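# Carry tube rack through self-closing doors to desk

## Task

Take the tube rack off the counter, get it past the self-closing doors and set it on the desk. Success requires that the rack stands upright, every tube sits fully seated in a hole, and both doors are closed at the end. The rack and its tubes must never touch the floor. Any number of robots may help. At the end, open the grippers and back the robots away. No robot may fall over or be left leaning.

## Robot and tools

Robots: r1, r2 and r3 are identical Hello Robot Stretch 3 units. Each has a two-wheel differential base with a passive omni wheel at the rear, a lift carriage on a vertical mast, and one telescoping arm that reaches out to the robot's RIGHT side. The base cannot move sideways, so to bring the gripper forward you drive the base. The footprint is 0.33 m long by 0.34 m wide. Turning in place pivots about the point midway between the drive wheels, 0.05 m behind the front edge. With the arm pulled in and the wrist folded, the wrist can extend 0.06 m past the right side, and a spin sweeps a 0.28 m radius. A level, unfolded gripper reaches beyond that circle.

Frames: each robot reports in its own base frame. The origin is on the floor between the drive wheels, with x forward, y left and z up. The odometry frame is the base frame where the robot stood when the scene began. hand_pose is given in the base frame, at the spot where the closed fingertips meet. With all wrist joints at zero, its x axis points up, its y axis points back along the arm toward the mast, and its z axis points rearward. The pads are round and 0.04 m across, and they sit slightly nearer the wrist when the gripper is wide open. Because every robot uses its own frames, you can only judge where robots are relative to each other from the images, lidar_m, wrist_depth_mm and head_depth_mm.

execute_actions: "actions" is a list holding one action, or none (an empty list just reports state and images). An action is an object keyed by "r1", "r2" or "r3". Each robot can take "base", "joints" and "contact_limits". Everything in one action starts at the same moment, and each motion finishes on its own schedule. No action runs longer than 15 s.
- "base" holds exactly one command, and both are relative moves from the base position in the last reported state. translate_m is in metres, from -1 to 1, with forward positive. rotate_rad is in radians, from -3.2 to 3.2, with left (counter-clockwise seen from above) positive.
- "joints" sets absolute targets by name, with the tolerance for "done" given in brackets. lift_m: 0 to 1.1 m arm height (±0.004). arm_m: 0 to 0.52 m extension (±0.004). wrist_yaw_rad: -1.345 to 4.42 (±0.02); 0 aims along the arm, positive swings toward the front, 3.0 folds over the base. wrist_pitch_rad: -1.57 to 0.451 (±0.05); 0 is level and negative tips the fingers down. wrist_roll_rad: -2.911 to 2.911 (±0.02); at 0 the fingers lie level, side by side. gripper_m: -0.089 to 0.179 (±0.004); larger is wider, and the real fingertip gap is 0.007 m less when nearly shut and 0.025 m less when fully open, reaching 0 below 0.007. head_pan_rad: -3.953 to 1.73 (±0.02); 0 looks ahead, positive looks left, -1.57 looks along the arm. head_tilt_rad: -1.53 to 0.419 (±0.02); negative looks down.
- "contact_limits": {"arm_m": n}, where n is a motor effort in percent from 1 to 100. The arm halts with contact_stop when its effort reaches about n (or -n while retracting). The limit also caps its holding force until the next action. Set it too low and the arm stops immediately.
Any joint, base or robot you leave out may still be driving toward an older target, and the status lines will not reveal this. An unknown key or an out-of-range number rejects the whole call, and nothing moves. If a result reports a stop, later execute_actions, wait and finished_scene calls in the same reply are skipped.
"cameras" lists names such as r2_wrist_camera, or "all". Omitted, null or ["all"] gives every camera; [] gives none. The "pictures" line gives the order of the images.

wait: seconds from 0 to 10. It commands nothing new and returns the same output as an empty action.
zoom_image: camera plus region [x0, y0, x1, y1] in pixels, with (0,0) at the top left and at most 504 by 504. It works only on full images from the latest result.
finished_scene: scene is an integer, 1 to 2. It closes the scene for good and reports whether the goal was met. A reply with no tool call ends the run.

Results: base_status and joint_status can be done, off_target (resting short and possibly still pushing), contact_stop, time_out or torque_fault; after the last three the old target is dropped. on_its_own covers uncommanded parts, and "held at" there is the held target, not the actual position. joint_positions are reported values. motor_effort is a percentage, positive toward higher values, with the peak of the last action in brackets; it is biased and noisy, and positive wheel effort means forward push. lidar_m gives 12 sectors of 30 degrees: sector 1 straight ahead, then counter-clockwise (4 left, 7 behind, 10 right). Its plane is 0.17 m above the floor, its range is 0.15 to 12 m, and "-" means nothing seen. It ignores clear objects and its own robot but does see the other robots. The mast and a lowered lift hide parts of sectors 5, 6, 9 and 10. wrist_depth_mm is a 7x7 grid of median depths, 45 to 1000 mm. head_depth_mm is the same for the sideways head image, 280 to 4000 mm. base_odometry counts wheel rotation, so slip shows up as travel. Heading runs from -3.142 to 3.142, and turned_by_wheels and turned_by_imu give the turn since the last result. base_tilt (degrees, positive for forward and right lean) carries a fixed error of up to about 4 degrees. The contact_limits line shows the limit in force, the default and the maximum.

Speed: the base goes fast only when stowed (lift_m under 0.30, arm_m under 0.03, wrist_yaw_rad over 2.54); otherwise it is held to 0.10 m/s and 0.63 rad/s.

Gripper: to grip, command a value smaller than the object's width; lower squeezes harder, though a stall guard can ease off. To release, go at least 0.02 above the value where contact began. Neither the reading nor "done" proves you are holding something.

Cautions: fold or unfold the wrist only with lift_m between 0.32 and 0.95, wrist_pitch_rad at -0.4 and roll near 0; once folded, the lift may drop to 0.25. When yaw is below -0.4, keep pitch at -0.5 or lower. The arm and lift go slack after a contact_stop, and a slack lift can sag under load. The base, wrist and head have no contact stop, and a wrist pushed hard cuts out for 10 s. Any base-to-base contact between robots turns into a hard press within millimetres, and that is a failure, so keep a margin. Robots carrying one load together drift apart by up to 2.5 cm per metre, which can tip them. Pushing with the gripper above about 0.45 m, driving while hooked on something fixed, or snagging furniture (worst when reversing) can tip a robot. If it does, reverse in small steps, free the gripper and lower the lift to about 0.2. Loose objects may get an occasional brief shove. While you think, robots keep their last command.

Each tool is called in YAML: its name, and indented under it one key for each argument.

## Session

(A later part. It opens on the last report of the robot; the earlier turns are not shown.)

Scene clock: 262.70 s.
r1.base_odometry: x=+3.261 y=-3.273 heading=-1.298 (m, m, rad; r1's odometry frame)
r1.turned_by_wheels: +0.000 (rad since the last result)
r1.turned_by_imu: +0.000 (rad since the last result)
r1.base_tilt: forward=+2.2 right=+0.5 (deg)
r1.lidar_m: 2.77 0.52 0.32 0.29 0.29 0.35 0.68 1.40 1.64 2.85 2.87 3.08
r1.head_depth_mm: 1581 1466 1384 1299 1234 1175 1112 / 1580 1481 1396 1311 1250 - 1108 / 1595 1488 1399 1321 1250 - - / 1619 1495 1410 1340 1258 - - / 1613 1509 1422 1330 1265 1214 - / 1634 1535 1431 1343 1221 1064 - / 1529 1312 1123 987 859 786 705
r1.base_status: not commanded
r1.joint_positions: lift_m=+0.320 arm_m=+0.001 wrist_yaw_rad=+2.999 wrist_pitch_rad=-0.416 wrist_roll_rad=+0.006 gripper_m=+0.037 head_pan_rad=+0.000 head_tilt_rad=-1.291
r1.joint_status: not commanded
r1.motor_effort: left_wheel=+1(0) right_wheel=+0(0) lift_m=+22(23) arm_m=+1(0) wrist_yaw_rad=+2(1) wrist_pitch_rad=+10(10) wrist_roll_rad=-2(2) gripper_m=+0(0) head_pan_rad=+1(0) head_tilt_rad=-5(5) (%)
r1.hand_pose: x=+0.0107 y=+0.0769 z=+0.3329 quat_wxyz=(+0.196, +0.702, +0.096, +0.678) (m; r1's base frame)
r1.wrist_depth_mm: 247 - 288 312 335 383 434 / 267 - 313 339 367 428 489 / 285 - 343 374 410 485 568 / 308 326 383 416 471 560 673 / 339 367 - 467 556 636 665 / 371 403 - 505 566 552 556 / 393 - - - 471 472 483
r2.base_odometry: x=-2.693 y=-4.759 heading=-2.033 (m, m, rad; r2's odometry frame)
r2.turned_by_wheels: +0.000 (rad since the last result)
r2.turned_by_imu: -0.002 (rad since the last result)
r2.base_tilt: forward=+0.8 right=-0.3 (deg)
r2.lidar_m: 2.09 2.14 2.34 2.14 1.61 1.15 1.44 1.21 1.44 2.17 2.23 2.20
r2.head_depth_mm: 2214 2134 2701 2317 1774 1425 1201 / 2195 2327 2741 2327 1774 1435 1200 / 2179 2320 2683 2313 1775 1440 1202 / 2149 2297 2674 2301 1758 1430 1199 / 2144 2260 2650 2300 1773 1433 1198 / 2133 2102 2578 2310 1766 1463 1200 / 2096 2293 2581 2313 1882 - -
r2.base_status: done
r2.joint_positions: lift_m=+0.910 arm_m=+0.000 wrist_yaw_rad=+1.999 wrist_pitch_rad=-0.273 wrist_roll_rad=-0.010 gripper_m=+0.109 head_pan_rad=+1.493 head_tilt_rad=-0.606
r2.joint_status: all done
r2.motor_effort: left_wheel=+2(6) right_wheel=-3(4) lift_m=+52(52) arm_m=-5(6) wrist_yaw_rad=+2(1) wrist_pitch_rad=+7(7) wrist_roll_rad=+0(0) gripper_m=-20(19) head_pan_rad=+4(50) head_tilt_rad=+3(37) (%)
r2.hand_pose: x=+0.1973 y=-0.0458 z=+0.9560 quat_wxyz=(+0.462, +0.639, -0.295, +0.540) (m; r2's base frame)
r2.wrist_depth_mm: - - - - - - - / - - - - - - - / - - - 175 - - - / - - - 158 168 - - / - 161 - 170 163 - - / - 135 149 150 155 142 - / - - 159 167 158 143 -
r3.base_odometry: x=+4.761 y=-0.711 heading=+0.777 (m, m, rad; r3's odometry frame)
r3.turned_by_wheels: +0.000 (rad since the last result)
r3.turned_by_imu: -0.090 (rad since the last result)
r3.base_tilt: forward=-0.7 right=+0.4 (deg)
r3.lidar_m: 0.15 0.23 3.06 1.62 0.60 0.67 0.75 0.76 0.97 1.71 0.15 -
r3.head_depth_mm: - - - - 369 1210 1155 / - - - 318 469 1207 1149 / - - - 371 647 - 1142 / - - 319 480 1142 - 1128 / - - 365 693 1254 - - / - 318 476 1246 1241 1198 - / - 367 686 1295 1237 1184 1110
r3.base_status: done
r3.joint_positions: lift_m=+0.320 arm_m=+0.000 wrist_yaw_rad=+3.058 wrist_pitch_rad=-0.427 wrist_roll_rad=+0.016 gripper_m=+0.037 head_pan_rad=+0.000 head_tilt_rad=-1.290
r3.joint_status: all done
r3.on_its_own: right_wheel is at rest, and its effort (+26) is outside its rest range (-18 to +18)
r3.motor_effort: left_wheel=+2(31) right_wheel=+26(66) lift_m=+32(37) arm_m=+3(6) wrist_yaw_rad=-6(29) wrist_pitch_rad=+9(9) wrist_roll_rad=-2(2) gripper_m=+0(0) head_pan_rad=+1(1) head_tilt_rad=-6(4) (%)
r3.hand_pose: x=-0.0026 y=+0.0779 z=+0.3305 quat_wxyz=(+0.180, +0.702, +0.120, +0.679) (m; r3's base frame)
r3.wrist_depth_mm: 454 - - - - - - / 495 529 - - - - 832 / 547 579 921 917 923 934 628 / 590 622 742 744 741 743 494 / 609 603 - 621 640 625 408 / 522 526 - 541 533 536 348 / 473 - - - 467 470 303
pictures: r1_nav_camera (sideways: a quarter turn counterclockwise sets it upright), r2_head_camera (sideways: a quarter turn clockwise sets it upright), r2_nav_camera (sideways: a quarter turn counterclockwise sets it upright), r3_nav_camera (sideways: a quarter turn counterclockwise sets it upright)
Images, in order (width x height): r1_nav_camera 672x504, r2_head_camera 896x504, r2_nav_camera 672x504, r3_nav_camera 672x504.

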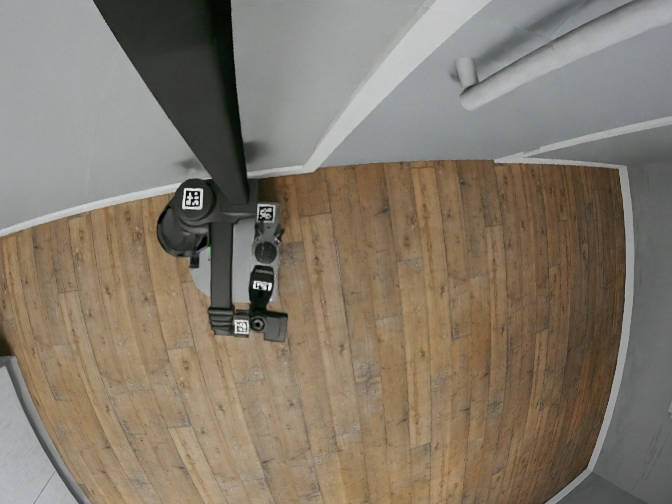

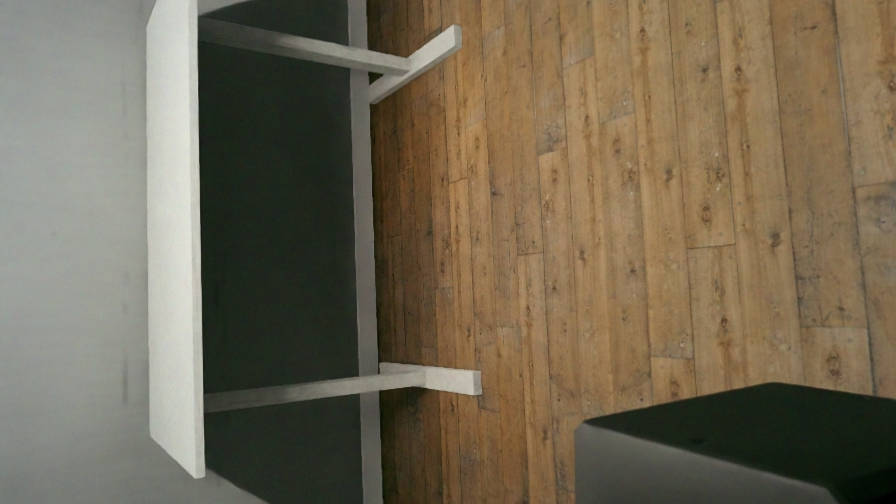

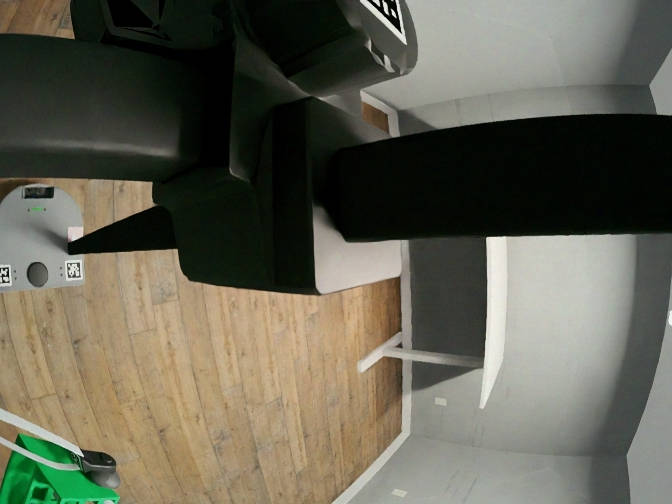

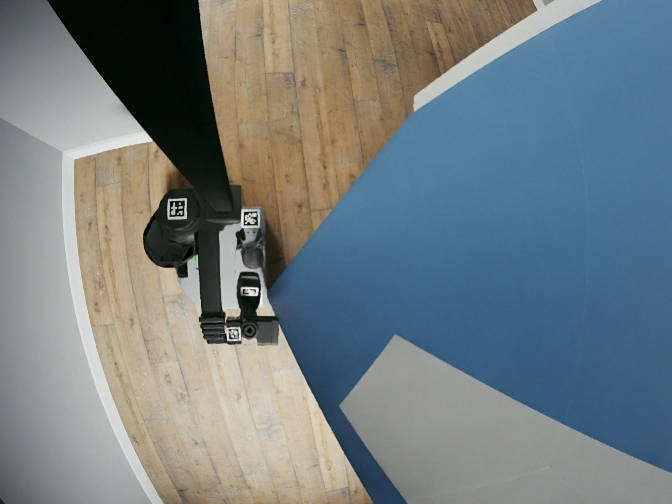

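execute_actions:
  actions:
    - {"r2":{"base":{"rotate_rad":1.57},"joints":{"head_pan_rad":0}},"r3":{"base":{"translate_m":-0.4}}}
  cameras: []

execute_actions:
  actions:
    - {"r2":{"base":{"translate_m":1.0}}}
  cameras: []

execute_actions:
  actions:
    - {"r2":{"base":{"rotate_rad":1.57},"joints":{"head_pan_rad":-1.57,"head_tilt_rad":-0.7,"wrist_yaw_rad":0,"arm_m":0.1}}}
  cameras: ["r2_head_camera","r2_wrist_camera","r3_nav_camera"]

Scene clock: 269.40 s.
r1.base_odometry: x=+3.261 y=-3.273 heading=-1.298 (m, m, rad; r1's odometry frame)
r1.turned_by_wheels: +0.000 (rad since the last result)
r1.turned_by_imu: +0.000 (rad since the last result)
r1.base_tilt: forward=+2.1 right=+0.5 (deg)
r1.lidar_m: 2.77 0.51 0.32 0.29 0.29 0.35 0.67 1.40 1.64 2.85 2.87 3.09
r1.head_depth_mm: 1573 1471 1390 1310 1242 1171 1113 / 1588 1470 1389 1313 1250 - 1110 / 1597 1488 1401 1327 1249 - - / 1609 1505 1412 1331 1264 - - / 1628 1514 1417 1339 1266 1215 - / 1628 1523 1428 1339 1230 1065 - / 1521 1309 1129 988 860 785 706
r1.base_status: not commanded
r1.joint_positions: lift_m=+0.320 arm_m=+0.001 wrist_yaw_rad=+2.999 wrist_pitch_rad=-0.416 wrist_roll_rad=+0.006 gripper_m=+0.037 head_pan_rad=+0.000 head_tilt_rad=-1.291
r1.joint_status: not commanded
r1.motor_effort: left_wheel=+1(1) right_wheel=+0(0) lift_m=+22(23) arm_m=+0(1) wrist_yaw_rad=+2(2) wrist_pitch_rad=+10(10) wrist_roll_rad=-1(2) gripper_m=+0(1) head_pan_rad=+0(0) head_tilt_rad=-5(5) (%)
r1.hand_pose: x=+0.0107 y=+0.0769 z=+0.3329 quat_wxyz=(+0.196, +0.702, +0.096, +0.678) (m; r1's base frame)
r1.wrist_depth_mm: 249 - 287 314 337 387 432 / 265 - 313 338 369 430 496 / 285 - 346 376 414 485 559 / 309 328 381 420 474 557 672 / 338 368 - 474 562 625 677 / 372 409 - 510 565 550 560 / 389 - - - 470 479 481
r2.base_odometry: x=-2.693 y=-4.759 heading=-0.463 (m, m, rad; r2's odometry frame)
r2.turned_by_wheels: +1.570 (rad since the last result)
r2.turned_by_imu: +1.580 (rad since the last result)
r2.base_tilt: forward=+0.8 right=-0.2 (deg)
r2.lidar_m: 2.13 1.60 1.14 1.16 1.18 1.44 2.17 2.23 2.20 2.09 2.14 2.34
r2.head_depth_mm: 2157 2274 2661 2306 1773 1429 305 / 2142 2273 2631 2334 1776 311 297 / 2133 2270 2680 2295 1772 317 304 / 2151 2276 2678 2312 1768 1432 1224 / 2147 2115 2633 2323 1773 1433 1172 / 2142 2343 2664 2297 1769 1432 1200 / 2155 2367 2665 2293 1760 1429 1201
r2.base_status: done
r2.joint_positions: lift_m=+0.910 arm_m=+0.000 wrist_yaw_rad=+1.999 wrist_pitch_rad=-0.273 wrist_roll_rad=-0.010 gripper_m=+0.109 head_pan_rad=+0.007 head_tilt_rad=-0.606
r2.joint_status: all done
r2.motor_effort: left_wheel=-1(4) right_wheel=+2(5) lift_m=+52(52) arm_m=-6(5) wrist_yaw_rad=+2(2) wrist_pitch_rad=+7(7) wrist_roll_rad=+0(0) gripper_m=-19(19) head_pan_rad=-4(51) head_tilt_rad=+3(3) (%)
r2.hand_pose: x=+0.1973 y=-0.0458 z=+0.9560 quat_wxyz=(+0.462, +0.639, -0.295, +0.540) (m; r2's base frame)
r2.wrist_depth_mm: - - - - - - - / - - - - - - - / - - - 174 - - - / - - - 158 169 - - / - 162 - 171 162 - - / - 135 150 150 155 141 - / - - 160 166 158 143 -
r3.base_odometry: x=+4.476 y=-0.991 heading=+0.777 (m, m, rad; r3's odometry frame)
r3.turned_by_wheels: +0.000 (rad since the last result)
r3.turned_by_imu: -0.003 (rad since the last result)
r3.base_tilt: forward=-0.8 right=+0.4 (deg)
r3.lidar_m: 1.74 0.73 0.47 0.47 0.48 0.38 0.36 0.36 0.46 0.98 1.85 1.88
r3.head_depth_mm: 1573 1479 1405 1334 1268 1211 1110 / 1565 1474 1399 1328 1272 1206 1140 / 1549 1467 1390 1323 1268 - 1107 / 1546 1465 1376 1311 1253 - 1093 / 1530 1447 1376 1305 1257 - - / 1521 1442 1372 1296 1247 - - / 1520 1434 1359 1295 1232 1190 1115
r3.base_status: done
r3.joint_positions: lift_m=+0.320 arm_m=+0.000 wrist_yaw_rad=+3.050 wrist_pitch_rad=-0.427 wrist_roll_rad=+0.016 gripper_m=+0.037 head_pan_rad=+0.004 head_tilt_rad=-1.297
r3.joint_status: not commanded
r3.motor_effort: left_wheel=+0(19) right_wheel=+0(51) lift_m=+32(32) arm_m=+2(3) wrist_yaw_rad=-1(7) wrist_pitch_rad=+9(9) wrist_roll_rad=-1(2) gripper_m=+0(1) head_pan_rad=-1(2) head_tilt_rad=-1(10) (%)
r3.hand_pose: x=-0.0009 y=+0.0777 z=+0.3305 quat_wxyz=(+0.182, +0.702, +0.117, +0.678) (m; r3's base frame)
r3.wrist_depth_mm: 425 - 476 494 497 535 580 / 459 - 518 538 536 601 665 / 501 531 572 600 606 674 752 / 546 572 620 658 689 716 761 / 558 605 - 615 647 618 636 / 509 529 - 547 528 533 539 / 464 - - - 467 473 465
pictures: none
No camera images: the call's "cameras" was empty. Leave "cameras" out to get every camera's image.

Scene clock: 280.37 s.
r1.base_odometry: x=+3.261 y=-3.273 heading=-1.298 (m, m, rad; r1's odometry frame)
r1.turned_by_wheels: +0.000 (rad since the last result)
r1.turned_by_imu: +0.000 (rad since the last result)
r1.base_tilt: forward=+2.1 right=+0.5 (deg)
r1.lidar_m: 2.77 0.52 0.32 0.29 0.29 0.35 0.67 1.40 1.64 2.85 2.86 3.07
r1.head_depth_mm: 1576 1476 1388 1310 1239 1175 1108 / 1588 1488 1390 1322 1248 - 1105 / 1601 1493 1395 1330 1251 - - / 1598 1500 1409 1336 1258 - - / 1613 1519 1413 1344 1270 1214 - / 1633 1522 1433 1333 1223 1066 - / 1526 1314 1124 985 861 787 705
r1.base_status: not commanded
r1.joint_positions: lift_m=+0.320 arm_m=+0.001 wrist_yaw_rad=+2.999 wrist_pitch_rad=-0.416 wrist_roll_rad=+0.006 gripper_m=+0.037 head_pan_rad=+0.000 head_tilt_rad=-1.291
r1.joint_status: not commanded
r1.motor_effort: left_wheel=+1(1) right_wheel=+0(0) lift_m=+22(23) arm_m=+0(1) wrist_yaw_rad=+2(1) wrist_pitch_rad=+10(10) wrist_roll_rad=-2(2) gripper_m=-1(1) head_pan_rad=+0(1) head_tilt_rad=-5(5) (%)
r1.hand_pose: x=+0.0107 y=+0.0769 z=+0.3329 quat_wxyz=(+0.196, +0.702, +0.096, +0.678) (m; r1's base frame)
r1.wrist_depth_mm: 248 - 287 311 336 383 432 / 267 - 312 341 368 424 496 / 285 - 345 379 410 486 561 / 310 329 377 423 477 566 667 / 333 366 - 468 549 635 676 / 371 404 - 509 555 559 565 / 395 - - - 463 473 487
r2.base_odometry: x=-1.798 y=-5.206 heading=-0.463 (m, m, rad; r2's odometry frame)
r2.turned_by_wheels: +0.000 (rad since the last result)
r2.turned_by_imu: -0.004 (rad since the last result)
r2.base_tilt: forward=+0.9 right=-0.3 (deg)
r2.lidar_m: 1.60 1.17 1.19 1.12 1.15 1.61 3.17 3.09 2.15 2.03 2.09 1.44
r2.head_depth_mm: 1309 1397 963 1849 1779 1434 306 / 1306 1402 961 1840 1770 311 298 / 1301 1403 959 1857 1767 317 304 / 1307 1405 960 1842 1768 1427 1231 / 1312 1414 956 1842 1781 1431 1175 / 1312 1410 953 1737 1660 1432 1198 / 1307 1417 955 1836 1771 1425 1197
r2.base_status: done
r2.joint_positions: lift_m=+0.910 arm_m=+0.000 wrist_yaw_rad=+1.999 wrist_pitch_rad=-0.273 wrist_roll_rad=-0.010 gripper_m=+0.109 head_pan_rad=+0.007 head_tilt_rad=-0.606
r2.joint_status: not commanded
r2.motor_effort: left_wheel=-1(2) right_wheel=+1(6) lift_m=+52(51) arm_m=-5(5) wrist_yaw_rad=+1(2) wrist_pitch_rad=+7(7) wrist_roll_rad=+0(0) gripper_m=-19(19) head_pan_rad=-5(5) head_tilt_rad=+2(3) (%)
r2.hand_pose: x=+0.1973 y=-0.0458 z=+0.9560 quat_wxyz=(+0.462, +0.639, -0.295, +0.540) (m; r2's base frame)
r2.wrist_depth_mm: - - - - - - - / - - - - - - - / - - - 174 - - 684 / - - - 158 168 - - / - 161 - 170 163 - - / - 135 149 150 155 141 - / - - 160 166 158 143 -
r3.base_odometry: x=+4.476 y=-0.991 heading=+0.777 (m, m, rad; r3's odometry frame)
r3.turned_by_wheels: +0.000 (rad since the last result)
r3.turned_by_imu: -0.002 (rad since the last result)
r3.base_tilt: forward=-0.6 right=+0.4 (deg)
r3.lidar_m: 1.74 0.77 0.51 0.48 0.48 0.38 0.36 0.36 0.46 0.98 1.85 1.87
r3.head_depth_mm: 1579 1483 1408 1331 1268 1208 1111 / 1557 1474 1393 1328 1274 1204 1141 / 1548 1464 1389 1322 1268 - 1108 / 1548 1463 1386 1313 1258 - 1093 / 1540 1450 1374 1305 1254 - - / 1528 1449 1362 1306 1246 - - / 1512 1437 1357 1296 1231 1186 1113
r3.base_status: not commanded
r3.joint_positions: lift_m=+0.320 arm_m=+0.000 wrist_yaw_rad=+3.050 wrist_pitch_rad=-0.427 wrist_roll_rad=+0.016 gripper_m=+0.037 head_pan_rad=+0.004 head_tilt_rad=-1.297
r3.joint_status: not commanded
r3.motor_effort: left_wheel=+0(0) right_wheel=+0(0) lift_m=+31(32) arm_m=+2(2) wrist_yaw_rad=+0(0) wrist_pitch_rad=+9(9) wrist_roll_rad=-1(2) gripper_m=+0(0) head_pan_rad=-2(1) head_tilt_rad=-1(1) (%)
r3.hand_pose: x=-0.0009 y=+0.0777 z=+0.3305 quat_wxyz=(+0.182, +0.702, +0.117, +0.678) (m; r3's base frame)
r3.wrist_depth_mm: 425 - 476 492 532 569 617 / 457 - 522 541 588 642 685 / 497 519 579 600 660 708 788 / 542 566 612 666 712 743 748 / 558 592 - 617 636 625 618 / 513 532 - 548 533 533 535 / 463 - - - 466 465 468
pictures: none
No camera images: the call's "cameras" was empty. Leave "cameras" out to get every camera's image.

Scene clock: 283.80 s.
r1.base_odometry: x=+3.261 y=-3.273 heading=-1.298 (m, m, rad; r1's odometry frame)
r1.turned_by_wheels: +0.000 (rad since the last result)
r1.turned_by_imu: +0.000 (rad since the last result)
r1.base_tilt: forward=+2.1 right=+0.5 (deg)
r1.lidar_m: 2.77 0.52 0.32 0.29 0.29 0.35 0.67 1.40 1.64 2.85 2.86 3.08
r1.head_depth_mm: 1572 1468 1383 1302 1234 1177 1108 / 1593 1483 1396 1311 1250 - 1105 / 1598 1497 1403 1327 1247 - - / 1609 1508 1409 1337 1256 - - / 1612 1511 1418 1337 1265 1219 - / 1628 1511 1426 1340 1221 1061 - / 1536 1312 1125 986 862 787 704
r1.base_status: not commanded
r1.joint_positions: lift_m=+0.320 arm_m=+0.001 wrist_yaw_rad=+2.999 wrist_pitch_rad=-0.416 wrist_roll_rad=+0.006 gripper_m=+0.037 head_pan_rad=+0.000 head_tilt_rad=-1.291
r1.joint_status: not commanded
r1.motor_effort: left_wheel=+1(0) right_wheel=+0(0) lift_m=+23(23) arm_m=+0(0) wrist_yaw_rad=+1(2) wrist_pitch_rad=+10(10) wrist_roll_rad=-2(2) gripper_m=-1(0) head_pan_rad=+0(0) head_tilt_rad=-5(5) (%)
r1.hand_pose: x=+0.0107 y=+0.0769 z=+0.3329 quat_wxyz=(+0.196, +0.702, +0.096, +0.678) (m; r1's base frame)
r1.wrist_depth_mm: 246 - 286 310 331 387 435 / 265 - 315 340 371 432 496 / 286 - 342 377 413 486 571 / 309 330 378 416 470 561 672 / 340 363 - 460 550 644 671 / 377 409 - 508 574 552 561 / 390 - - - 466 476 479
r2.base_odometry: x=-1.798 y=-5.206 heading=+1.107 (m, m, rad; r2's odometry frame)
r2.turned_by_wheels: +1.570 (rad since the last result)
r2.turned_by_imu: +1.581 (rad since the last result)
r2.base_tilt: forward=+0.7 right=-0.3 (deg)
r2.lidar_m: 1.12 1.15 1.61 3.17 3.04 2.14 2.04 2.09 1.44 1.60 1.17 1.19
r2.head_depth_mm: 1324 1132 1697 - - 1305 1158 / 1325 1128 1699 546 - 1318 1161 / 1327 1125 817 - - 1327 1159 / 1325 1128 861 533 1629 1355 1158 / 1329 1126 1695 1895 1625 1358 1155 / 1323 1131 1225 1847 1579 1356 1151 / 1328 1131 1697 1916 1630 1354 1155
r2.base_status: done
r2.joint_positions: lift_m=+0.910 arm_m=+0.100 wrist_yaw_rad=+0.002 wrist_pitch_rad=-0.273 wrist_roll_rad=-0.010 gripper_m=+0.109 head_pan_rad=-1.563 head_tilt_rad=-0.691
r2.joint_status: all done
r2.motor_effort: left_wheel=-2(3) right_wheel=+2(6) lift_m=+52(52) arm_m=+5(7) wrist_yaw_rad=-2(5) wrist_pitch_rad=+7(7) wrist_roll_rad=+0(0) gripper_m=-19(19) head_pan_rad=-5(51) head_tilt_rad=-4(15) (%)
r2.hand_pose: x=-0.0210 y=-0.4848 z=+0.9560 quat_wxyz=(+0.704, +0.098, -0.697, -0.096) (m; r2's base frame)
r2.wrist_depth_mm: - - - - - - - / 657 713 797 897 - - - / 432 433 439 174 459 529 571 / - 834 - 159 168 - - / - 162 - 171 163 - - / - 135 149 150 154 141 - / - - 160 168 159 142 -
r3.base_odometry: x=+4.476 y=-0.991 heading=+0.777 (m, m, rad; r3's odometry frame)
r3.turned_by_wheels: +0.000 (rad since the last result)
r3.turned_by_imu: -0.001 (rad since the last result)
r3.base_tilt: forward=-0.8 right=+0.4 (deg)
r3.lidar_m: 1.74 0.77 0.51 0.47 0.48 0.38 0.36 0.36 0.46 0.99 1.85 1.88
r3.head_depth_mm: 1575 1484 1403 1336 1272 1214 1109 / 1567 1476 1394 1328 1272 1209 1140 / 1549 1461 1385 1321 1273 - 1108 / 1543 1456 1384 1312 1260 - 1094 / 1534 1452 1377 1312 1253 - - / 1527 1446 1366 1306 1241 - - / 1517 1435 1360 1296 1234 1189 1113
r3.base_status: not commanded
r3.joint_positions: lift_m=+0.320 arm_m=+0.000 wrist_yaw_rad=+3.050 wrist_pitch_rad=-0.427 wrist_roll_rad=+0.016 gripper_m=+0.037 head_pan_rad=+0.004 head_tilt_rad=-1.297
r3.joint_status: not commanded
r3.motor_effort: left_wheel=+0(0) right_wheel=-1(1) lift_m=+31(31) arm_m=+2(2) wrist_yaw_rad=+0(1) wrist_pitch_rad=+9(9) wrist_roll_rad=-1(2) gripper_m=-1(0) head_pan_rad=-1(1) head_tilt_rad=-1(1) (%)
r3.hand_pose: x=-0.0009 y=+0.0777 z=+0.3305 quat_wxyz=(+0.182, +0.702, +0.117, +0.678) (m; r3's base frame)
r3.wrist_depth_mm: 424 - 473 499 538 578 612 / 459 - 522 537 582 637 689 / 499 522 578 605 655 704 787 / 546 576 623 659 719 740 766 / 566 596 - 617 641 631 628 / 508 526 - 550 523 532 542 / 464 - - - 464 468 471
pictures: r2_head_camera (sideways: a quarter turn clockwise sets it upright), r2_wrist_camera, r3_nav_camera (sideways: a quarter turn counterclockwise sets it upright)
Images, in order (width x height): r2_head_camera 896x504, r2_wrist_camera 644x364, r3_nav_camera 672x504.

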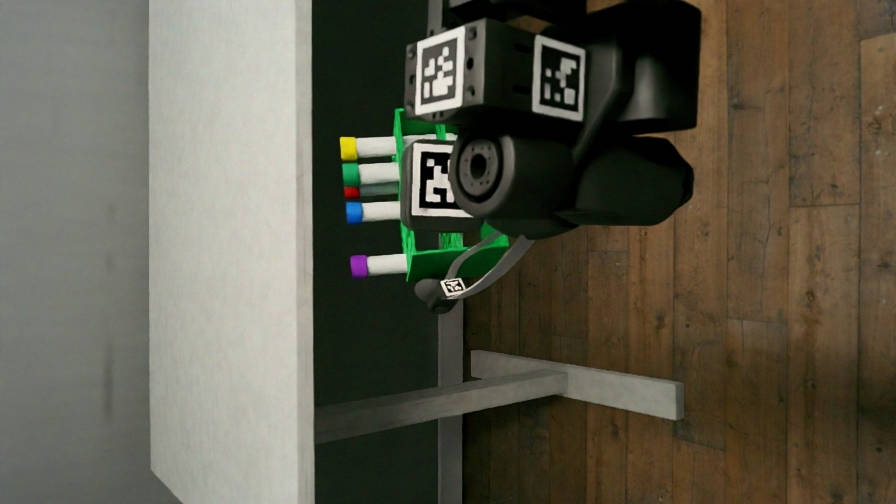

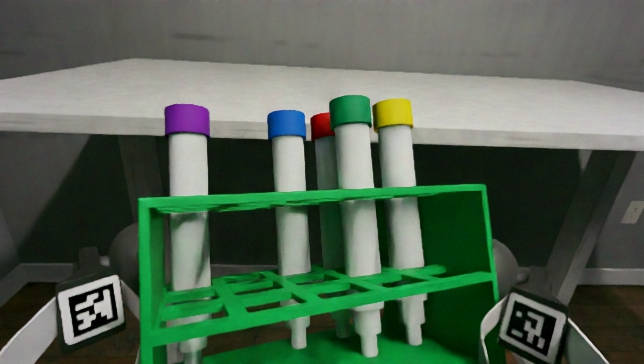

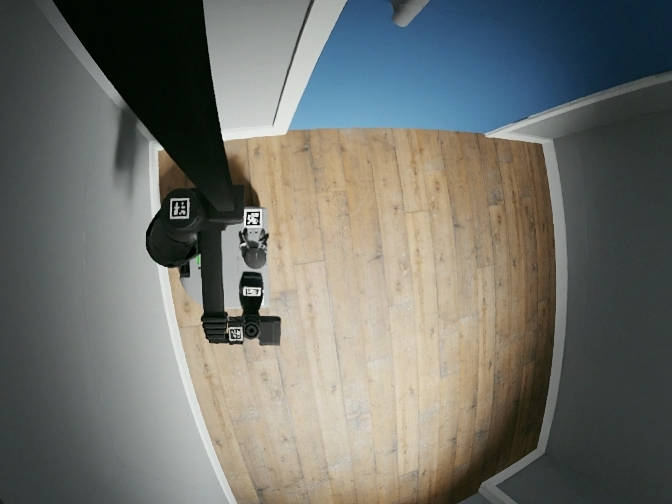

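execute_actions:
  actions:
    - {"r2":{"joints":{"lift_m":0.99}}}
  cameras: []

execute_actions:
  actions:
    - {"r2":{"joints":{"arm_m":0.51,"head_tilt_rad":-0.5}}}
  cameras: ["r2_head_camera","r2_wrist_camera"]

Scene clock: 286.00 s.
r1.base_odometry: x=+3.261 y=-3.273 heading=-1.298 (m, m, rad; r1's odometry frame)
r1.turned_by_wheels: +0.000 (rad since the last result)
r1.turned_by_imu: +0.000 (rad since the last result)
r1.base_tilt: forward=+2.1 right=+0.5 (deg)
r1.lidar_m: 2.77 0.52 0.32 0.29 0.29 0.35 0.67 1.40 1.63 2.85 2.86 3.07
r1.head_depth_mm: 1570 1482 1385 1310 1242 1171 1112 / 1589 1491 1395 1315 1246 - 1109 / 1599 1497 1401 1318 1249 - - / 1619 1503 1409 1330 1256 - - / 1619 1523 1418 1346 1257 1218 - / 1640 1522 1438 1338 1229 1064 - / 1536 1316 1126 985 861 785 704
r1.base_status: not commanded
r1.joint_positions: lift_m=+0.320 arm_m=+0.001 wrist_yaw_rad=+2.999 wrist_pitch_rad=-0.416 wrist_roll_rad=+0.006 gripper_m=+0.037 head_pan_rad=+0.000 head_tilt_rad=-1.291
r1.joint_status: not commanded
r1.motor_effort: left_wheel=+1(1) right_wheel=+0(0) lift_m=+23(23) arm_m=+1(1) wrist_yaw_rad=+2(2) wrist_pitch_rad=+10(10) wrist_roll_rad=-2(1) gripper_m=-1(1) head_pan_rad=+0(0) head_tilt_rad=-5(5) (%)
r1.hand_pose: x=+0.0107 y=+0.0769 z=+0.3329 quat_wxyz=(+0.196, +0.702, +0.096, +0.678) (m; r1's base frame)
r1.wrist_depth_mm: 247 - 286 312 338 383 427 / 266 - 311 343 369 430 497 / 286 - 344 376 412 492 568 / 308 328 379 425 478 566 670 / 334 368 - 468 551 641 665 / 370 409 - 508 559 555 559 / 394 - - - 464 470 476
r2.base_odometry: x=-1.798 y=-5.206 heading=+1.107 (m, m, rad; r2's odometry frame)
r2.turned_by_wheels: +0.000 (rad since the last result)
r2.turned_by_imu: +0.000 (rad since the last result)
r2.base_tilt: forward=+0.9 right=-0.2 (deg)
r2.lidar_m: 1.12 1.15 1.61 3.18 3.05 2.15 2.04 2.08 1.45 1.61 1.17 1.18
r2.head_depth_mm: 1322 1224 - - 1545 1353 1153 / 1323 1127 - - 1551 1356 1153 / 1322 1128 - - 1538 1355 1157 / 1326 1126 791 1902 1629 1360 1158 / 1321 1131 1285 1921 1637 1355 1157 / 1322 1127 1223 1852 1583 1359 1157 / 1328 1133 1706 1915 1632 1353 1156
r2.base_status: not commanded
r2.joint_positions: lift_m=+0.990 arm_m=+0.100 wrist_yaw_rad=+0.002 wrist_pitch_rad=-0.274 wrist_roll_rad=-0.010 gripper_m=+0.109 head_pan_rad=-1.563 head_tilt_rad=-0.691
r2.joint_status: all done
r2.motor_effort: left_wheel=+0(0) right_wheel=+2(2) lift_m=+52(56) arm_m=+5(5) wrist_yaw_rad=-2(2) wrist_pitch_rad=+7(8) wrist_roll_rad=+0(0) gripper_m=-20(19) head_pan_rad=-5(5) head_tilt_rad=-4(4) (%)
r2.hand_pose: x=-0.0210 y=-0.4848 z=+1.0358 quat_wxyz=(+0.704, +0.098, -0.697, -0.096) (m; r2's base frame)
r2.wrist_depth_mm: - - - - - - - / - - - - - - - / 617 590 580 176 636 809 849 / 484 464 463 158 168 543 566 / - 161 - 171 163 - - / - 136 149 151 154 140 - / - - 160 167 159 143 -
r3.base_odometry: x=+4.476 y=-0.991 heading=+0.777 (m, m, rad; r3's odometry frame)
r3.turned_by_wheels: +0.000 (rad since the last result)
r3.turned_by_imu: +0.000 (rad since the last result)
r3.base_tilt: forward=-0.7 right=+0.3 (deg)
r3.lidar_m: 1.74 0.77 0.51 0.48 0.48 0.38 0.36 0.36 0.46 0.98 1.85 1.87
r3.head_depth_mm: 1579 1486 1403 1334 1270 1211 1113 / 1560 1473 1401 1335 1271 1205 1140 / 1557 1472 1391 1317 1262 - 1109 / 1544 1465 1389 1316 1253 - 1092 / 1536 1446 1377 1310 1251 - - / 1530 1447 1363 1297 1238 - - / 1519 1438 1357 1294 1235 1187 1113
r3.base_status: not commanded
r3.joint_positions: lift_m=+0.320 arm_m=+0.000 wrist_yaw_rad=+3.050 wrist_pitch_rad=-0.427 wrist_roll_rad=+0.016 gripper_m=+0.037 head_pan_rad=+0.004 head_tilt_rad=-1.297
r3.joint_status: not commanded
r3.motor_effort: left_wheel=+0(0) right_wheel=+0(1) lift_m=+32(31) arm_m=+2(2) wrist_yaw_rad=+0(0) wrist_pitch_rad=+9(9) wrist_roll_rad=-2(2) gripper_m=+0(0) head_pan_rad=-1(2) head_tilt_rad=-1(1) (%)
r3.hand_pose: x=-0.0009 y=+0.0777 z=+0.3305 quat_wxyz=(+0.182, +0.702, +0.117, +0.678) (m; r3's base frame)
r3.wrist_depth_mm: 423 - 476 495 534 565 608 / 459 - 518 543 588 637 683 / 507 522 571 599 661 711 787 / 541 580 619 667 717 747 750 / 555 599 - 619 640 625 634 / 506 522 - 548 536 537 544 / 456 - - - 464 468 469
pictures: none
No camera images: the call's "cameras" was empty. Leave "cameras" out to get every camera's image.

Scene clock: 290.20 s.
r1.base_odometry: x=+3.261 y=-3.273 heading=-1.298 (m, m, rad; r1's odometry frame)
r1.turned_by_wheels: +0.000 (rad since the last result)
r1.turned_by_imu: +0.000 (rad since the last result)
r1.base_tilt: forward=+2.2 right=+0.5 (deg)
r1.lidar_m: 2.77 0.51 0.32 0.29 0.29 0.35 0.67 1.40 1.64 2.85 2.86 3.09
r1.head_depth_mm: 1573 1478 1384 1308 1238 1173 1107 / 1587 1482 1399 1314 1248 - 1107 / 1604 1489 1406 1326 1248 - - / 1602 1491 1416 1335 1261 - - / 1622 1518 1424 1348 1276 1212 - / 1633 1528 1430 1336 1223 1063 - / 1533 1310 1125 986 862 785 706
r1.base_status: not commanded
r1.joint_positions: lift_m=+0.320 arm_m=+0.001 wrist_yaw_rad=+2.999 wrist_pitch_rad=-0.416 wrist_roll_rad=+0.006 gripper_m=+0.037 head_pan_rad=+0.000 head_tilt_rad=-1.291
r1.joint_status: not commanded
r1.motor_effort: left_wheel=+1(0) right_wheel=+0(0) lift_m=+23(23) arm_m=+1(0) wrist_yaw_rad=+1(1) wrist_pitch_rad=+10(10) wrist_roll_rad=-2(2) gripper_m=-1(0) head_pan_rad=+0(0) head_tilt_rad=-5(5) (%)
r1.hand_pose: x=+0.0107 y=+0.0769 z=+0.3329 quat_wxyz=(+0.196, +0.702, +0.096, +0.678) (m; r1's base frame)
r1.wrist_depth_mm: 249 - 286 313 335 385 426 / 265 - 312 340 367 428 490 / 283 - 349 376 408 481 555 / 309 331 376 417 471 565 656 / 336 366 - 464 557 631 678 / 370 403 - 503 566 556 558 / 395 - - - 475 469 484
r2.base_odometry: x=-1.798 y=-5.206 heading=+1.107 (m, m, rad; r2's odometry frame)
r2.turned_by_wheels: +0.000 (rad since the last result)
r2.turned_by_imu: -0.001 (rad since the last result)
r2.base_tilt: forward=+1.0 right=-0.3 (deg)
r2.lidar_m: 1.12 1.15 1.61 3.16 3.07 2.14 2.03 2.08 1.44 1.60 1.17 1.18
r2.head_depth_mm: 1316 1437 - 1773 1897 1554 1270 / 1315 1419 1032 1743 1891 1545 1273 / 1313 1413 - 1752 1893 1548 1268 / 1311 1434 1106 1744 1892 1547 1264 / 1319 1429 1203 1741 1895 1537 1272 / 1320 1435 1195 1248 1718 1500 1260 / 1318 1429 1188 1747 1894 1533 1265
r2.base_status: not commanded
r2.joint_positions: lift_m=+0.990 arm_m=+0.510 wrist_yaw_rad=+0.001 wrist_pitch_rad=-0.274 wrist_roll_rad=-0.010 gripper_m=+0.109 head_pan_rad=-1.563 head_tilt_rad=-0.507
r2.joint_status: all done
r2.motor_effort: left_wheel=-1(0) right_wheel=+2(1) lift_m=+52(52) arm_m=+5(5) wrist_yaw_rad=-1(3) wrist_pitch_rad=+8(7) wrist_roll_rad=+0(0) gripper_m=-19(19) head_pan_rad=-4(4) head_tilt_rad=+3(22) (%)
r2.hand_pose: x=-0.0213 y=-0.8948 z=+1.0358 quat_wxyz=(+0.704, +0.098, -0.697, -0.096) (m; r2's base frame)
r2.wrist_depth_mm: 733 748 762 779 764 780 802 / 799 767 799 817 824 831 839 / 616 587 571 174 631 804 848 / 418 417 418 158 169 500 522 / 319 161 317 171 163 347 372 / 266 135 149 149 154 141 293 / - 174 161 166 159 142 245
r3.base_odometry: x=+4.476 y=-0.991 heading=+0.777 (m, m, rad; r3's odometry frame)
r3.turned_by_wheels: +0.000 (rad since the last result)
r3.turned_by_imu: -0.001 (rad since the last result)
r3.base_tilt: forward=-0.7 right=+0.4 (deg)
r3.lidar_m: 1.74 0.77 0.51 0.47 0.48 0.38 0.36 0.36 0.46 0.99 1.85 1.88
r3.head_depth_mm: 1569 1487 1406 1336 1267 1212 1108 / 1559 1478 1395 1324 1265 1205 1134 / 1547 1468 1386 1320 1263 - 1109 / 1540 1456 1383 1312 1259 - 1091 / 1535 1452 1374 1306 1255 - - / 1519 1444 1368 1304 1244 - - / 1523 1433 1358 1296 1233 1188 1117
r3.base_status: not commanded
r3.joint_positions: lift_m=+0.320 arm_m=+0.000 wrist_yaw_rad=+3.050 wrist_pitch_rad=-0.427 wrist_roll_rad=+0.016 gripper_m=+0.037 head_pan_rad=+0.004 head_tilt_rad=-1.297
r3.joint_status: not commanded
r3.motor_effort: left_wheel=+0(0) right_wheel=-1(1) lift_m=+32(31) arm_m=+2(2) wrist_yaw_rad=+0(0) wrist_pitch_rad=+9(9) wrist_roll_rad=-2(1) gripper_m=+0(0) head_pan_rad=-1(2) head_tilt_rad=-1(1) (%)
r3.hand_pose: x=-0.0009 y=+0.0777 z=+0.3305 quat_wxyz=(+0.182, +0.702, +0.117, +0.678) (m; r3's base frame)
r3.wrist_depth_mm: 425 - 475 497 535 572 606 / 459 - 518 540 588 641 686 / 500 527 575 603 659 721 785 / 539 574 620 668 714 738 758 / 556 599 - 614 643 630 623 / 510 525 - 549 531 536 537 / 461 - - - 464 472 472
pictures: r2_head_camera (sideways: a quarter turn clockwise sets it upright), r2_wrist_camera
Images, in order (width x height): r2_head_camera 896x504, r2_wrist_camera 644x364.

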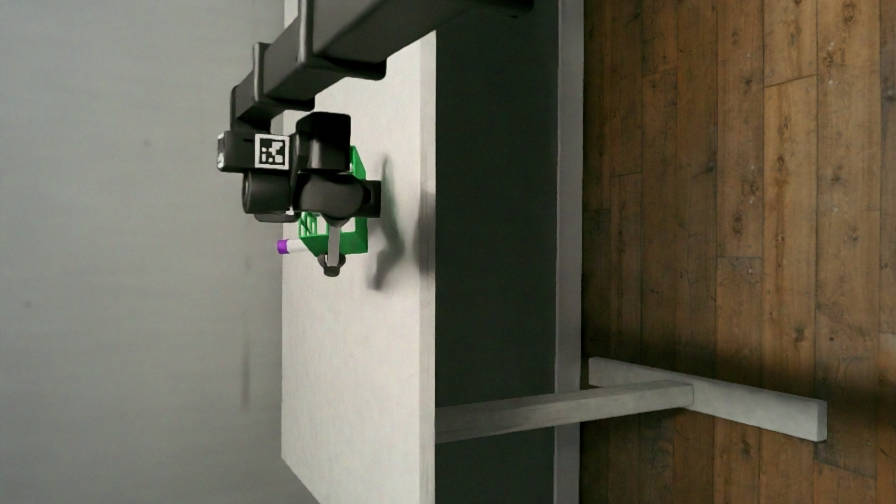

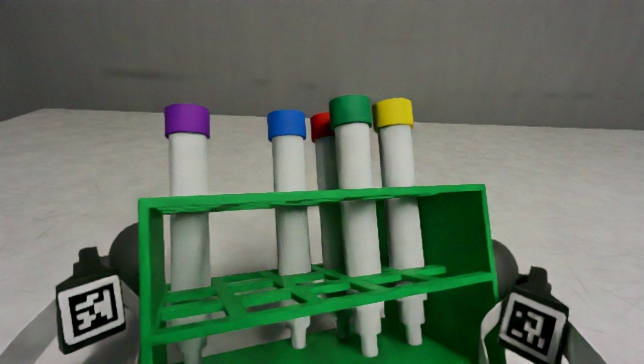

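execute_actions:
  actions:
    - {"r2":{"joints":{"lift_m":0.93}}}
  cameras: ["r2_head_camera","r2_wrist_camera"]

Scene clock: 292.93 s.
r1.base_odometry: x=+3.261 y=-3.273 heading=-1.298 (m, m, rad; r1's odometry frame)
r1.turned_by_wheels: +0.000 (rad since the last result)
r1.turned_by_imu: +0.000 (rad since the last result)
r1.base_tilt: forward=+2.1 right=+0.5 (deg)
r1.lidar_m: 2.77 0.52 0.32 0.29 0.29 0.35 0.67 1.40 1.64 2.85 2.87 3.06
r1.head_depth_mm: 1573 1480 1384 1310 1236 1175 1109 / 1590 1484 1402 1321 1247 - 1107 / 1596 1495 1403 1319 1244 - - / 1599 1502 1406 1328 1257 - - / 1630 1512 1418 1344 1266 1216 - / 1631 1523 1423 1339 1222 1065 - / 1526 1304 1130 988 861 784 706
r1.base_status: not commanded
r1.joint_positions: lift_m=+0.320 arm_m=+0.001 wrist_yaw_rad=+2.999 wrist_pitch_rad=-0.416 wrist_roll_rad=+0.006 gripper_m=+0.037 head_pan_rad=+0.000 head_tilt_rad=-1.291
r1.joint_status: not commanded
r1.motor_effort: left_wheel=+1(1) right_wheel=+0(0) lift_m=+23(23) arm_m=+0(1) wrist_yaw_rad=+2(2) wrist_pitch_rad=+9(10) wrist_roll_rad=-2(2) gripper_m=+1(0) head_pan_rad=-1(1) head_tilt_rad=-5(5) (%)
r1.hand_pose: x=+0.0107 y=+0.0769 z=+0.3329 quat_wxyz=(+0.196, +0.702, +0.096, +0.678) (m; r1's base frame)
r1.wrist_depth_mm: 248 - 287 313 333 387 432 / 268 - 313 345 371 430 485 / 285 - 343 372 416 491 563 / 308 329 380 413 478 548 658 / 337 365 - 469 554 629 664 / 369 403 - 506 567 558 560 / 393 - - - 470 470 483
r2.base_odometry: x=-1.798 y=-5.206 heading=+1.107 (m, m, rad; r2's odometry frame)
r2.turned_by_wheels: +0.000 (rad since the last result)
r2.turned_by_imu: -0.001 (rad since the last result)
r2.base_tilt: forward=+1.0 right=-0.3 (deg)
r2.lidar_m: 1.12 1.15 1.61 3.18 3.06 2.14 2.04 2.08 1.45 1.60 1.17 1.18
r2.head_depth_mm: 1313 1433 1221 - 1899 1553 1272 / 1317 1435 1506 1779 1898 1556 1271 / 1319 1435 1476 1773 1884 1549 1273 / 1315 1434 1205 1750 1895 1549 1274 / 1317 1432 1202 1738 1887 1550 1268 / 1319 1436 1198 1245 1718 1497 1259 / 1313 1440 1192 1751 1892 1537 1261
r2.base_status: not commanded
r2.joint_positions: lift_m=+0.930 arm_m=+0.510 wrist_yaw_rad=+0.001 wrist_pitch_rad=-0.267 wrist_roll_rad=-0.010 gripper_m=+0.109 head_pan_rad=-1.563 head_tilt_rad=-0.507
r2.joint_status: all done
r2.motor_effort: left_wheel=-1(1) right_wheel=+2(2) lift_m=+31(44) arm_m=+5(5) wrist_yaw_rad=-1(1) wrist_pitch_rad=+5(7) wrist_roll_rad=+0(0) gripper_m=-19(19) head_pan_rad=-4(5) head_tilt_rad=+3(4) (%)
r2.hand_pose: x=-0.0213 y=-0.8955 z=+0.9783 quat_wxyz=(+0.705, +0.095, -0.697, -0.094) (m; r2's base frame)
r2.wrist_depth_mm: 758 753 741 748 774 789 806 / 761 737 789 143 125 852 882 / 431 408 435 153 136 571 611 / 293 279 130 136 134 351 369 / 222 118 135 144 147 139 260 / 183 103 131 138 141 135 201 / - 119 106 138 151 150 170
r3.base_odometry: x=+4.476 y=-0.991 heading=+0.777 (m, m, rad; r3's odometry frame)
r3.turned_by_wheels: +0.000 (rad since the last result)
r3.turned_by_imu: +0.000 (rad since the last result)
r3.base_tilt: forward=-0.7 right=+0.3 (deg)
r3.lidar_m: 1.74 0.77 0.51 0.48 0.48 0.38 0.36 0.36 0.46 0.98 1.85 1.88
r3.head_depth_mm: 1565 1489 1409 1332 1269 1209 1111 / 1558 1476 1394 1323 1271 1210 1141 / 1550 1464 1385 1316 1258 - 1109 / 1541 1456 1379 1319 1255 - 1091 / 1532 1454 1376 1307 1252 - - / 1525 1443 1365 1303 1240 - - / 1511 1432 1359 1293 1235 1190 1112
r3.base_status: not commanded
r3.joint_positions: lift_m=+0.320 arm_m=+0.000 wrist_yaw_rad=+3.050 wrist_pitch_rad=-0.427 wrist_roll_rad=+0.016 gripper_m=+0.037 head_pan_rad=+0.004 head_tilt_rad=-1.297
r3.joint_status: not commanded
r3.motor_effort: left_wheel=+0(0) right_wheel=+0(0) lift_m=+32(32) arm_m=+2(2) wrist_yaw_rad=-1(1) wrist_pitch_rad=+9(9) wrist_roll_rad=-2(2) gripper_m=+0(0) head_pan_rad=-2(1) head_tilt_rad=+0(1) (%)
r3.hand_pose: x=-0.0009 y=+0.0777 z=+0.3305 quat_wxyz=(+0.182, +0.702, +0.117, +0.678) (m; r3's base frame)
r3.wrist_depth_mm: 425 - 474 493 532 576 618 / 460 - 523 550 587 634 688 / 500 521 569 590 665 716 782 / 544 573 627 656 721 743 754 / 559 593 - 624 647 626 628 / 509 529 - 546 532 537 538 / 460 - - - 464 468 474
pictures: r2_head_camera (sideways: a quarter turn clockwise sets it upright), r2_wrist_camera
Images, in order (width x height): r2_head_camera 896x504, r2_wrist_camera 644x364.

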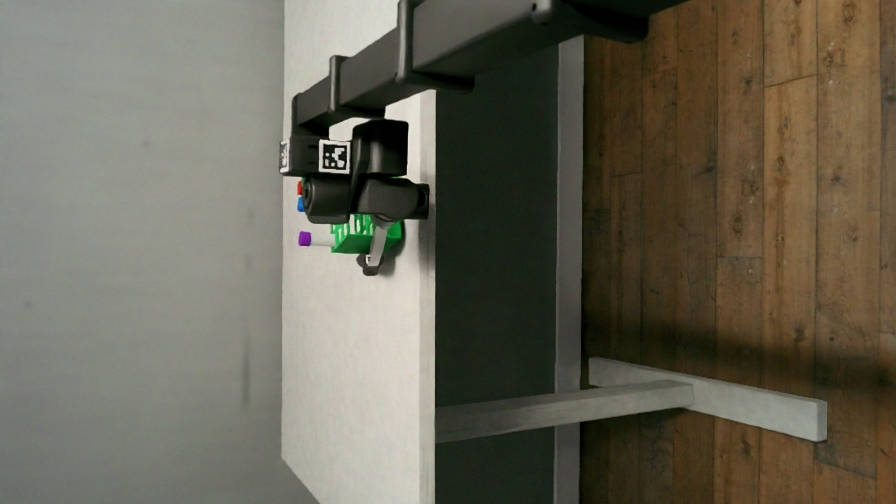

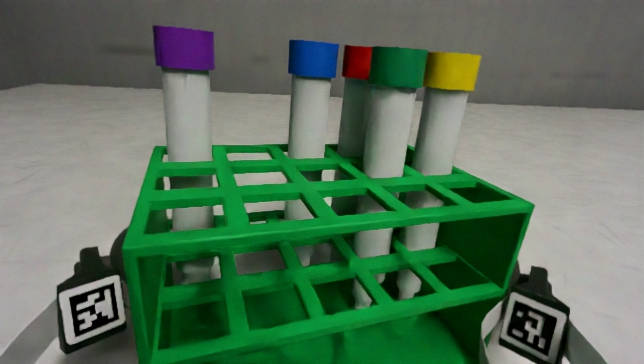

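execute_actions:
  actions:
    - {"r2":{"joints":{"lift_m":0.905}}}
  cameras: ["r2_head_camera","r2_wrist_camera"]

Scene clock: 294.20 s.
r1.base_odometry: x=+3.261 y=-3.273 heading=-1.298 (m, m, rad; r1's odometry frame)
r1.turned_by_wheels: +0.000 (rad since the last result)
r1.turned_by_imu: +0.000 (rad since the last result)
r1.base_tilt: forward=+2.1 right=+0.5 (deg)
r1.lidar_m: 2.77 0.52 0.32 0.29 0.29 0.35 0.67 1.40 1.64 2.85 2.86 3.07
r1.head_depth_mm: 1569 1466 1385 1307 1236 1172 1107 / 1582 1482 1394 1317 1247 - 1111 / 1595 1495 1403 1327 1251 - - / 1621 1506 1416 1333 1261 - - / 1623 1526 1421 1337 1262 1216 - / 1627 1524 1429 1342 1222 1062 - / 1526 1315 1128 990 860 787 705
r1.base_status: not commanded
r1.joint_positions: lift_m=+0.320 arm_m=+0.001 wrist_yaw_rad=+2.999 wrist_pitch_rad=-0.416 wrist_roll_rad=+0.006 gripper_m=+0.037 head_pan_rad=+0.000 head_tilt_rad=-1.291
r1.joint_status: not commanded
r1.motor_effort: left_wheel=+0(0) right_wheel=+0(0) lift_m=+23(22) arm_m=+0(1) wrist_yaw_rad=+2(2) wrist_pitch_rad=+10(10) wrist_roll_rad=-2(2) gripper_m=-1(1) head_pan_rad=+1(1) head_tilt_rad=-5(5) (%)
r1.hand_pose: x=+0.0107 y=+0.0769 z=+0.3329 quat_wxyz=(+0.196, +0.702, +0.096, +0.678) (m; r1's base frame)
r1.wrist_depth_mm: 247 - 291 310 336 385 432 / 266 - 312 343 371 432 491 / 287 - 340 382 410 487 566 / 307 329 378 414 475 551 665 / 337 367 - 469 550 635 658 / 372 405 - 505 560 553 562 / 388 - - - 464 472 483
r2.base_odometry: x=-1.798 y=-5.206 heading=+1.107 (m, m, rad; r2's odometry frame)
r2.turned_by_wheels: +0.000 (rad since the last result)
r2.turned_by_imu: +0.000 (rad since the last result)
r2.base_tilt: forward=+0.9 right=-0.4 (deg)
r2.lidar_m: 1.12 1.15 1.61 3.17 3.07 2.15 2.04 2.09 1.45 1.61 1.17 1.18
r2.head_depth_mm: 1314 1438 1228 840 - 1505 1275 / 1319 1435 1429 1767 1905 1561 1271 / 1316 1443 1513 1782 1893 1553 1269 / 1315 1439 1209 1737 1900 1548 1269 / 1321 1433 1196 1749 1899 1546 1268 / 1318 1437 1200 1253 1711 1494 1265 / 1317 1437 1190 1748 1890 1544 1268
r2.base_status: not commanded
r2.joint_positions: lift_m=+0.907 arm_m=+0.510 wrist_yaw_rad=+0.001 wrist_pitch_rad=-0.197 wrist_roll_rad=-0.024 gripper_m=+0.109 head_pan_rad=-1.563 head_tilt_rad=-0.507
r2.joint_status: lift_m contact_stop (moved -0.023 of -0.025)
r2.on_its_own: lift_m is slack since a contact_stop, until your next command for it
r2.motor_effort: left_wheel=-1(1) right_wheel=+1(2) lift_m=+41(38) arm_m=+5(6) wrist_yaw_rad=-1(0) wrist_pitch_rad=-15(16) wrist_roll_rad=+5(5) gripper_m=-19(20) head_pan_rad=-4(4) head_tilt_rad=+4(3) (%)
r2.hand_pose: x=-0.0213 y=-0.9012 z=+0.9719 quat_wxyz=(+0.712, +0.071, -0.695, -0.069) (m; r2's base frame)
r2.wrist_depth_mm: 727 733 752 768 781 793 798 / 776 789 817 146 127 871 857 / 476 450 507 154 135 791 896 / 301 263 125 138 134 370 420 / 219 104 137 147 149 140 273 / 178 104 124 134 135 135 203 / - 120 131 138 149 146 167
r3.base_odometry: x=+4.476 y=-0.991 heading=+0.777 (m, m, rad; r3's odometry frame)
r3.turned_by_wheels: +0.000 (rad since the last result)
r3.turned_by_imu: +0.000 (rad since the last result)
r3.base_tilt: forward=-0.7 right=+0.4 (deg)
r3.lidar_m: 1.74 0.77 0.51 0.48 0.48 0.38 0.36 0.36 0.46 0.99 1.85 1.88
r3.head_depth_mm: 1572 1490 1399 1333 1269 1209 1108 / 1560 1477 1395 1331 1271 1213 1141 / 1554 1471 1392 1319 1263 - 1109 / 1540 1459 1378 1319 1262 - 1090 / 1538 1458 1380 1300 1251 - - / 1522 1451 1370 1298 1240 - - / 1516 1436 1360 1295 1230 1186 1113
r3.base_status: not commanded
r3.joint_positions: lift_m=+0.320 arm_m=+0.000 wrist_yaw_rad=+3.050 wrist_pitch_rad=-0.427 wrist_roll_rad=+0.016 gripper_m=+0.037 head_pan_rad=+0.004 head_tilt_rad=-1.297
r3.joint_status: not commanded
r3.motor_effort: left_wheel=+0(0) right_wheel=+0(1) lift_m=+31(31) arm_m=+2(2) wrist_yaw_rad=+0(0) wrist_pitch_rad=+9(9) wrist_roll_rad=-2(2) gripper_m=+0(1) head_pan_rad=-1(1) head_tilt_rad=-1(1) (%)
r3.hand_pose: x=-0.0009 y=+0.0777 z=+0.3305 quat_wxyz=(+0.182, +0.702, +0.117, +0.678) (m; r3's base frame)
r3.wrist_depth_mm: 428 - 476 497 540 569 617 / 460 - 515 545 588 631 686 / 497 521 581 607 655 711 771 / 547 571 629 654 717 745 750 / 558 601 - 618 646 628 627 / 509 526 - 549 538 538 538 / 462 - - - 466 470 470
pictures: r2_head_camera (sideways: a quarter turn clockwise sets it upright), r2_wrist_camera
Images, in order (width x height): r2_head_camera 896x504, r2_wrist_camera 644x364.

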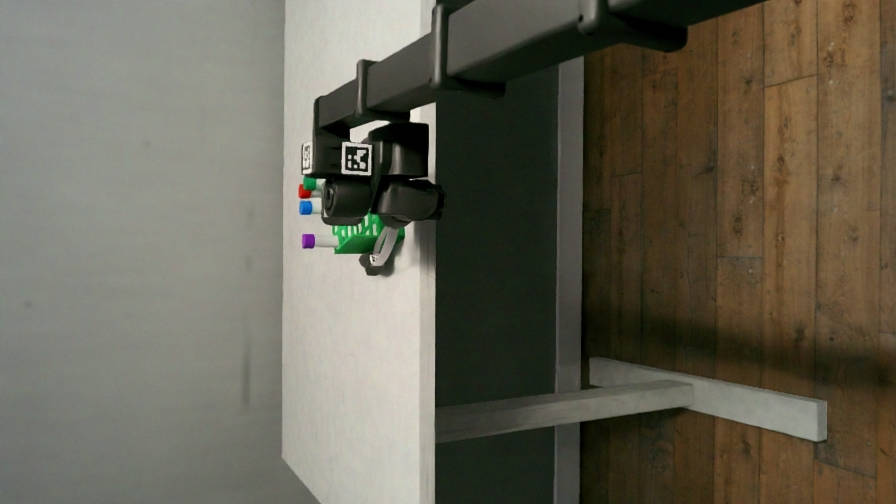

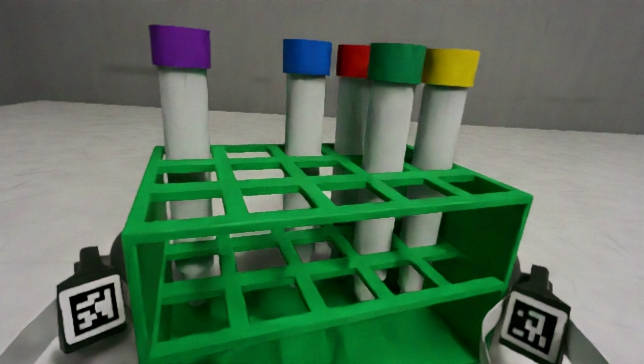

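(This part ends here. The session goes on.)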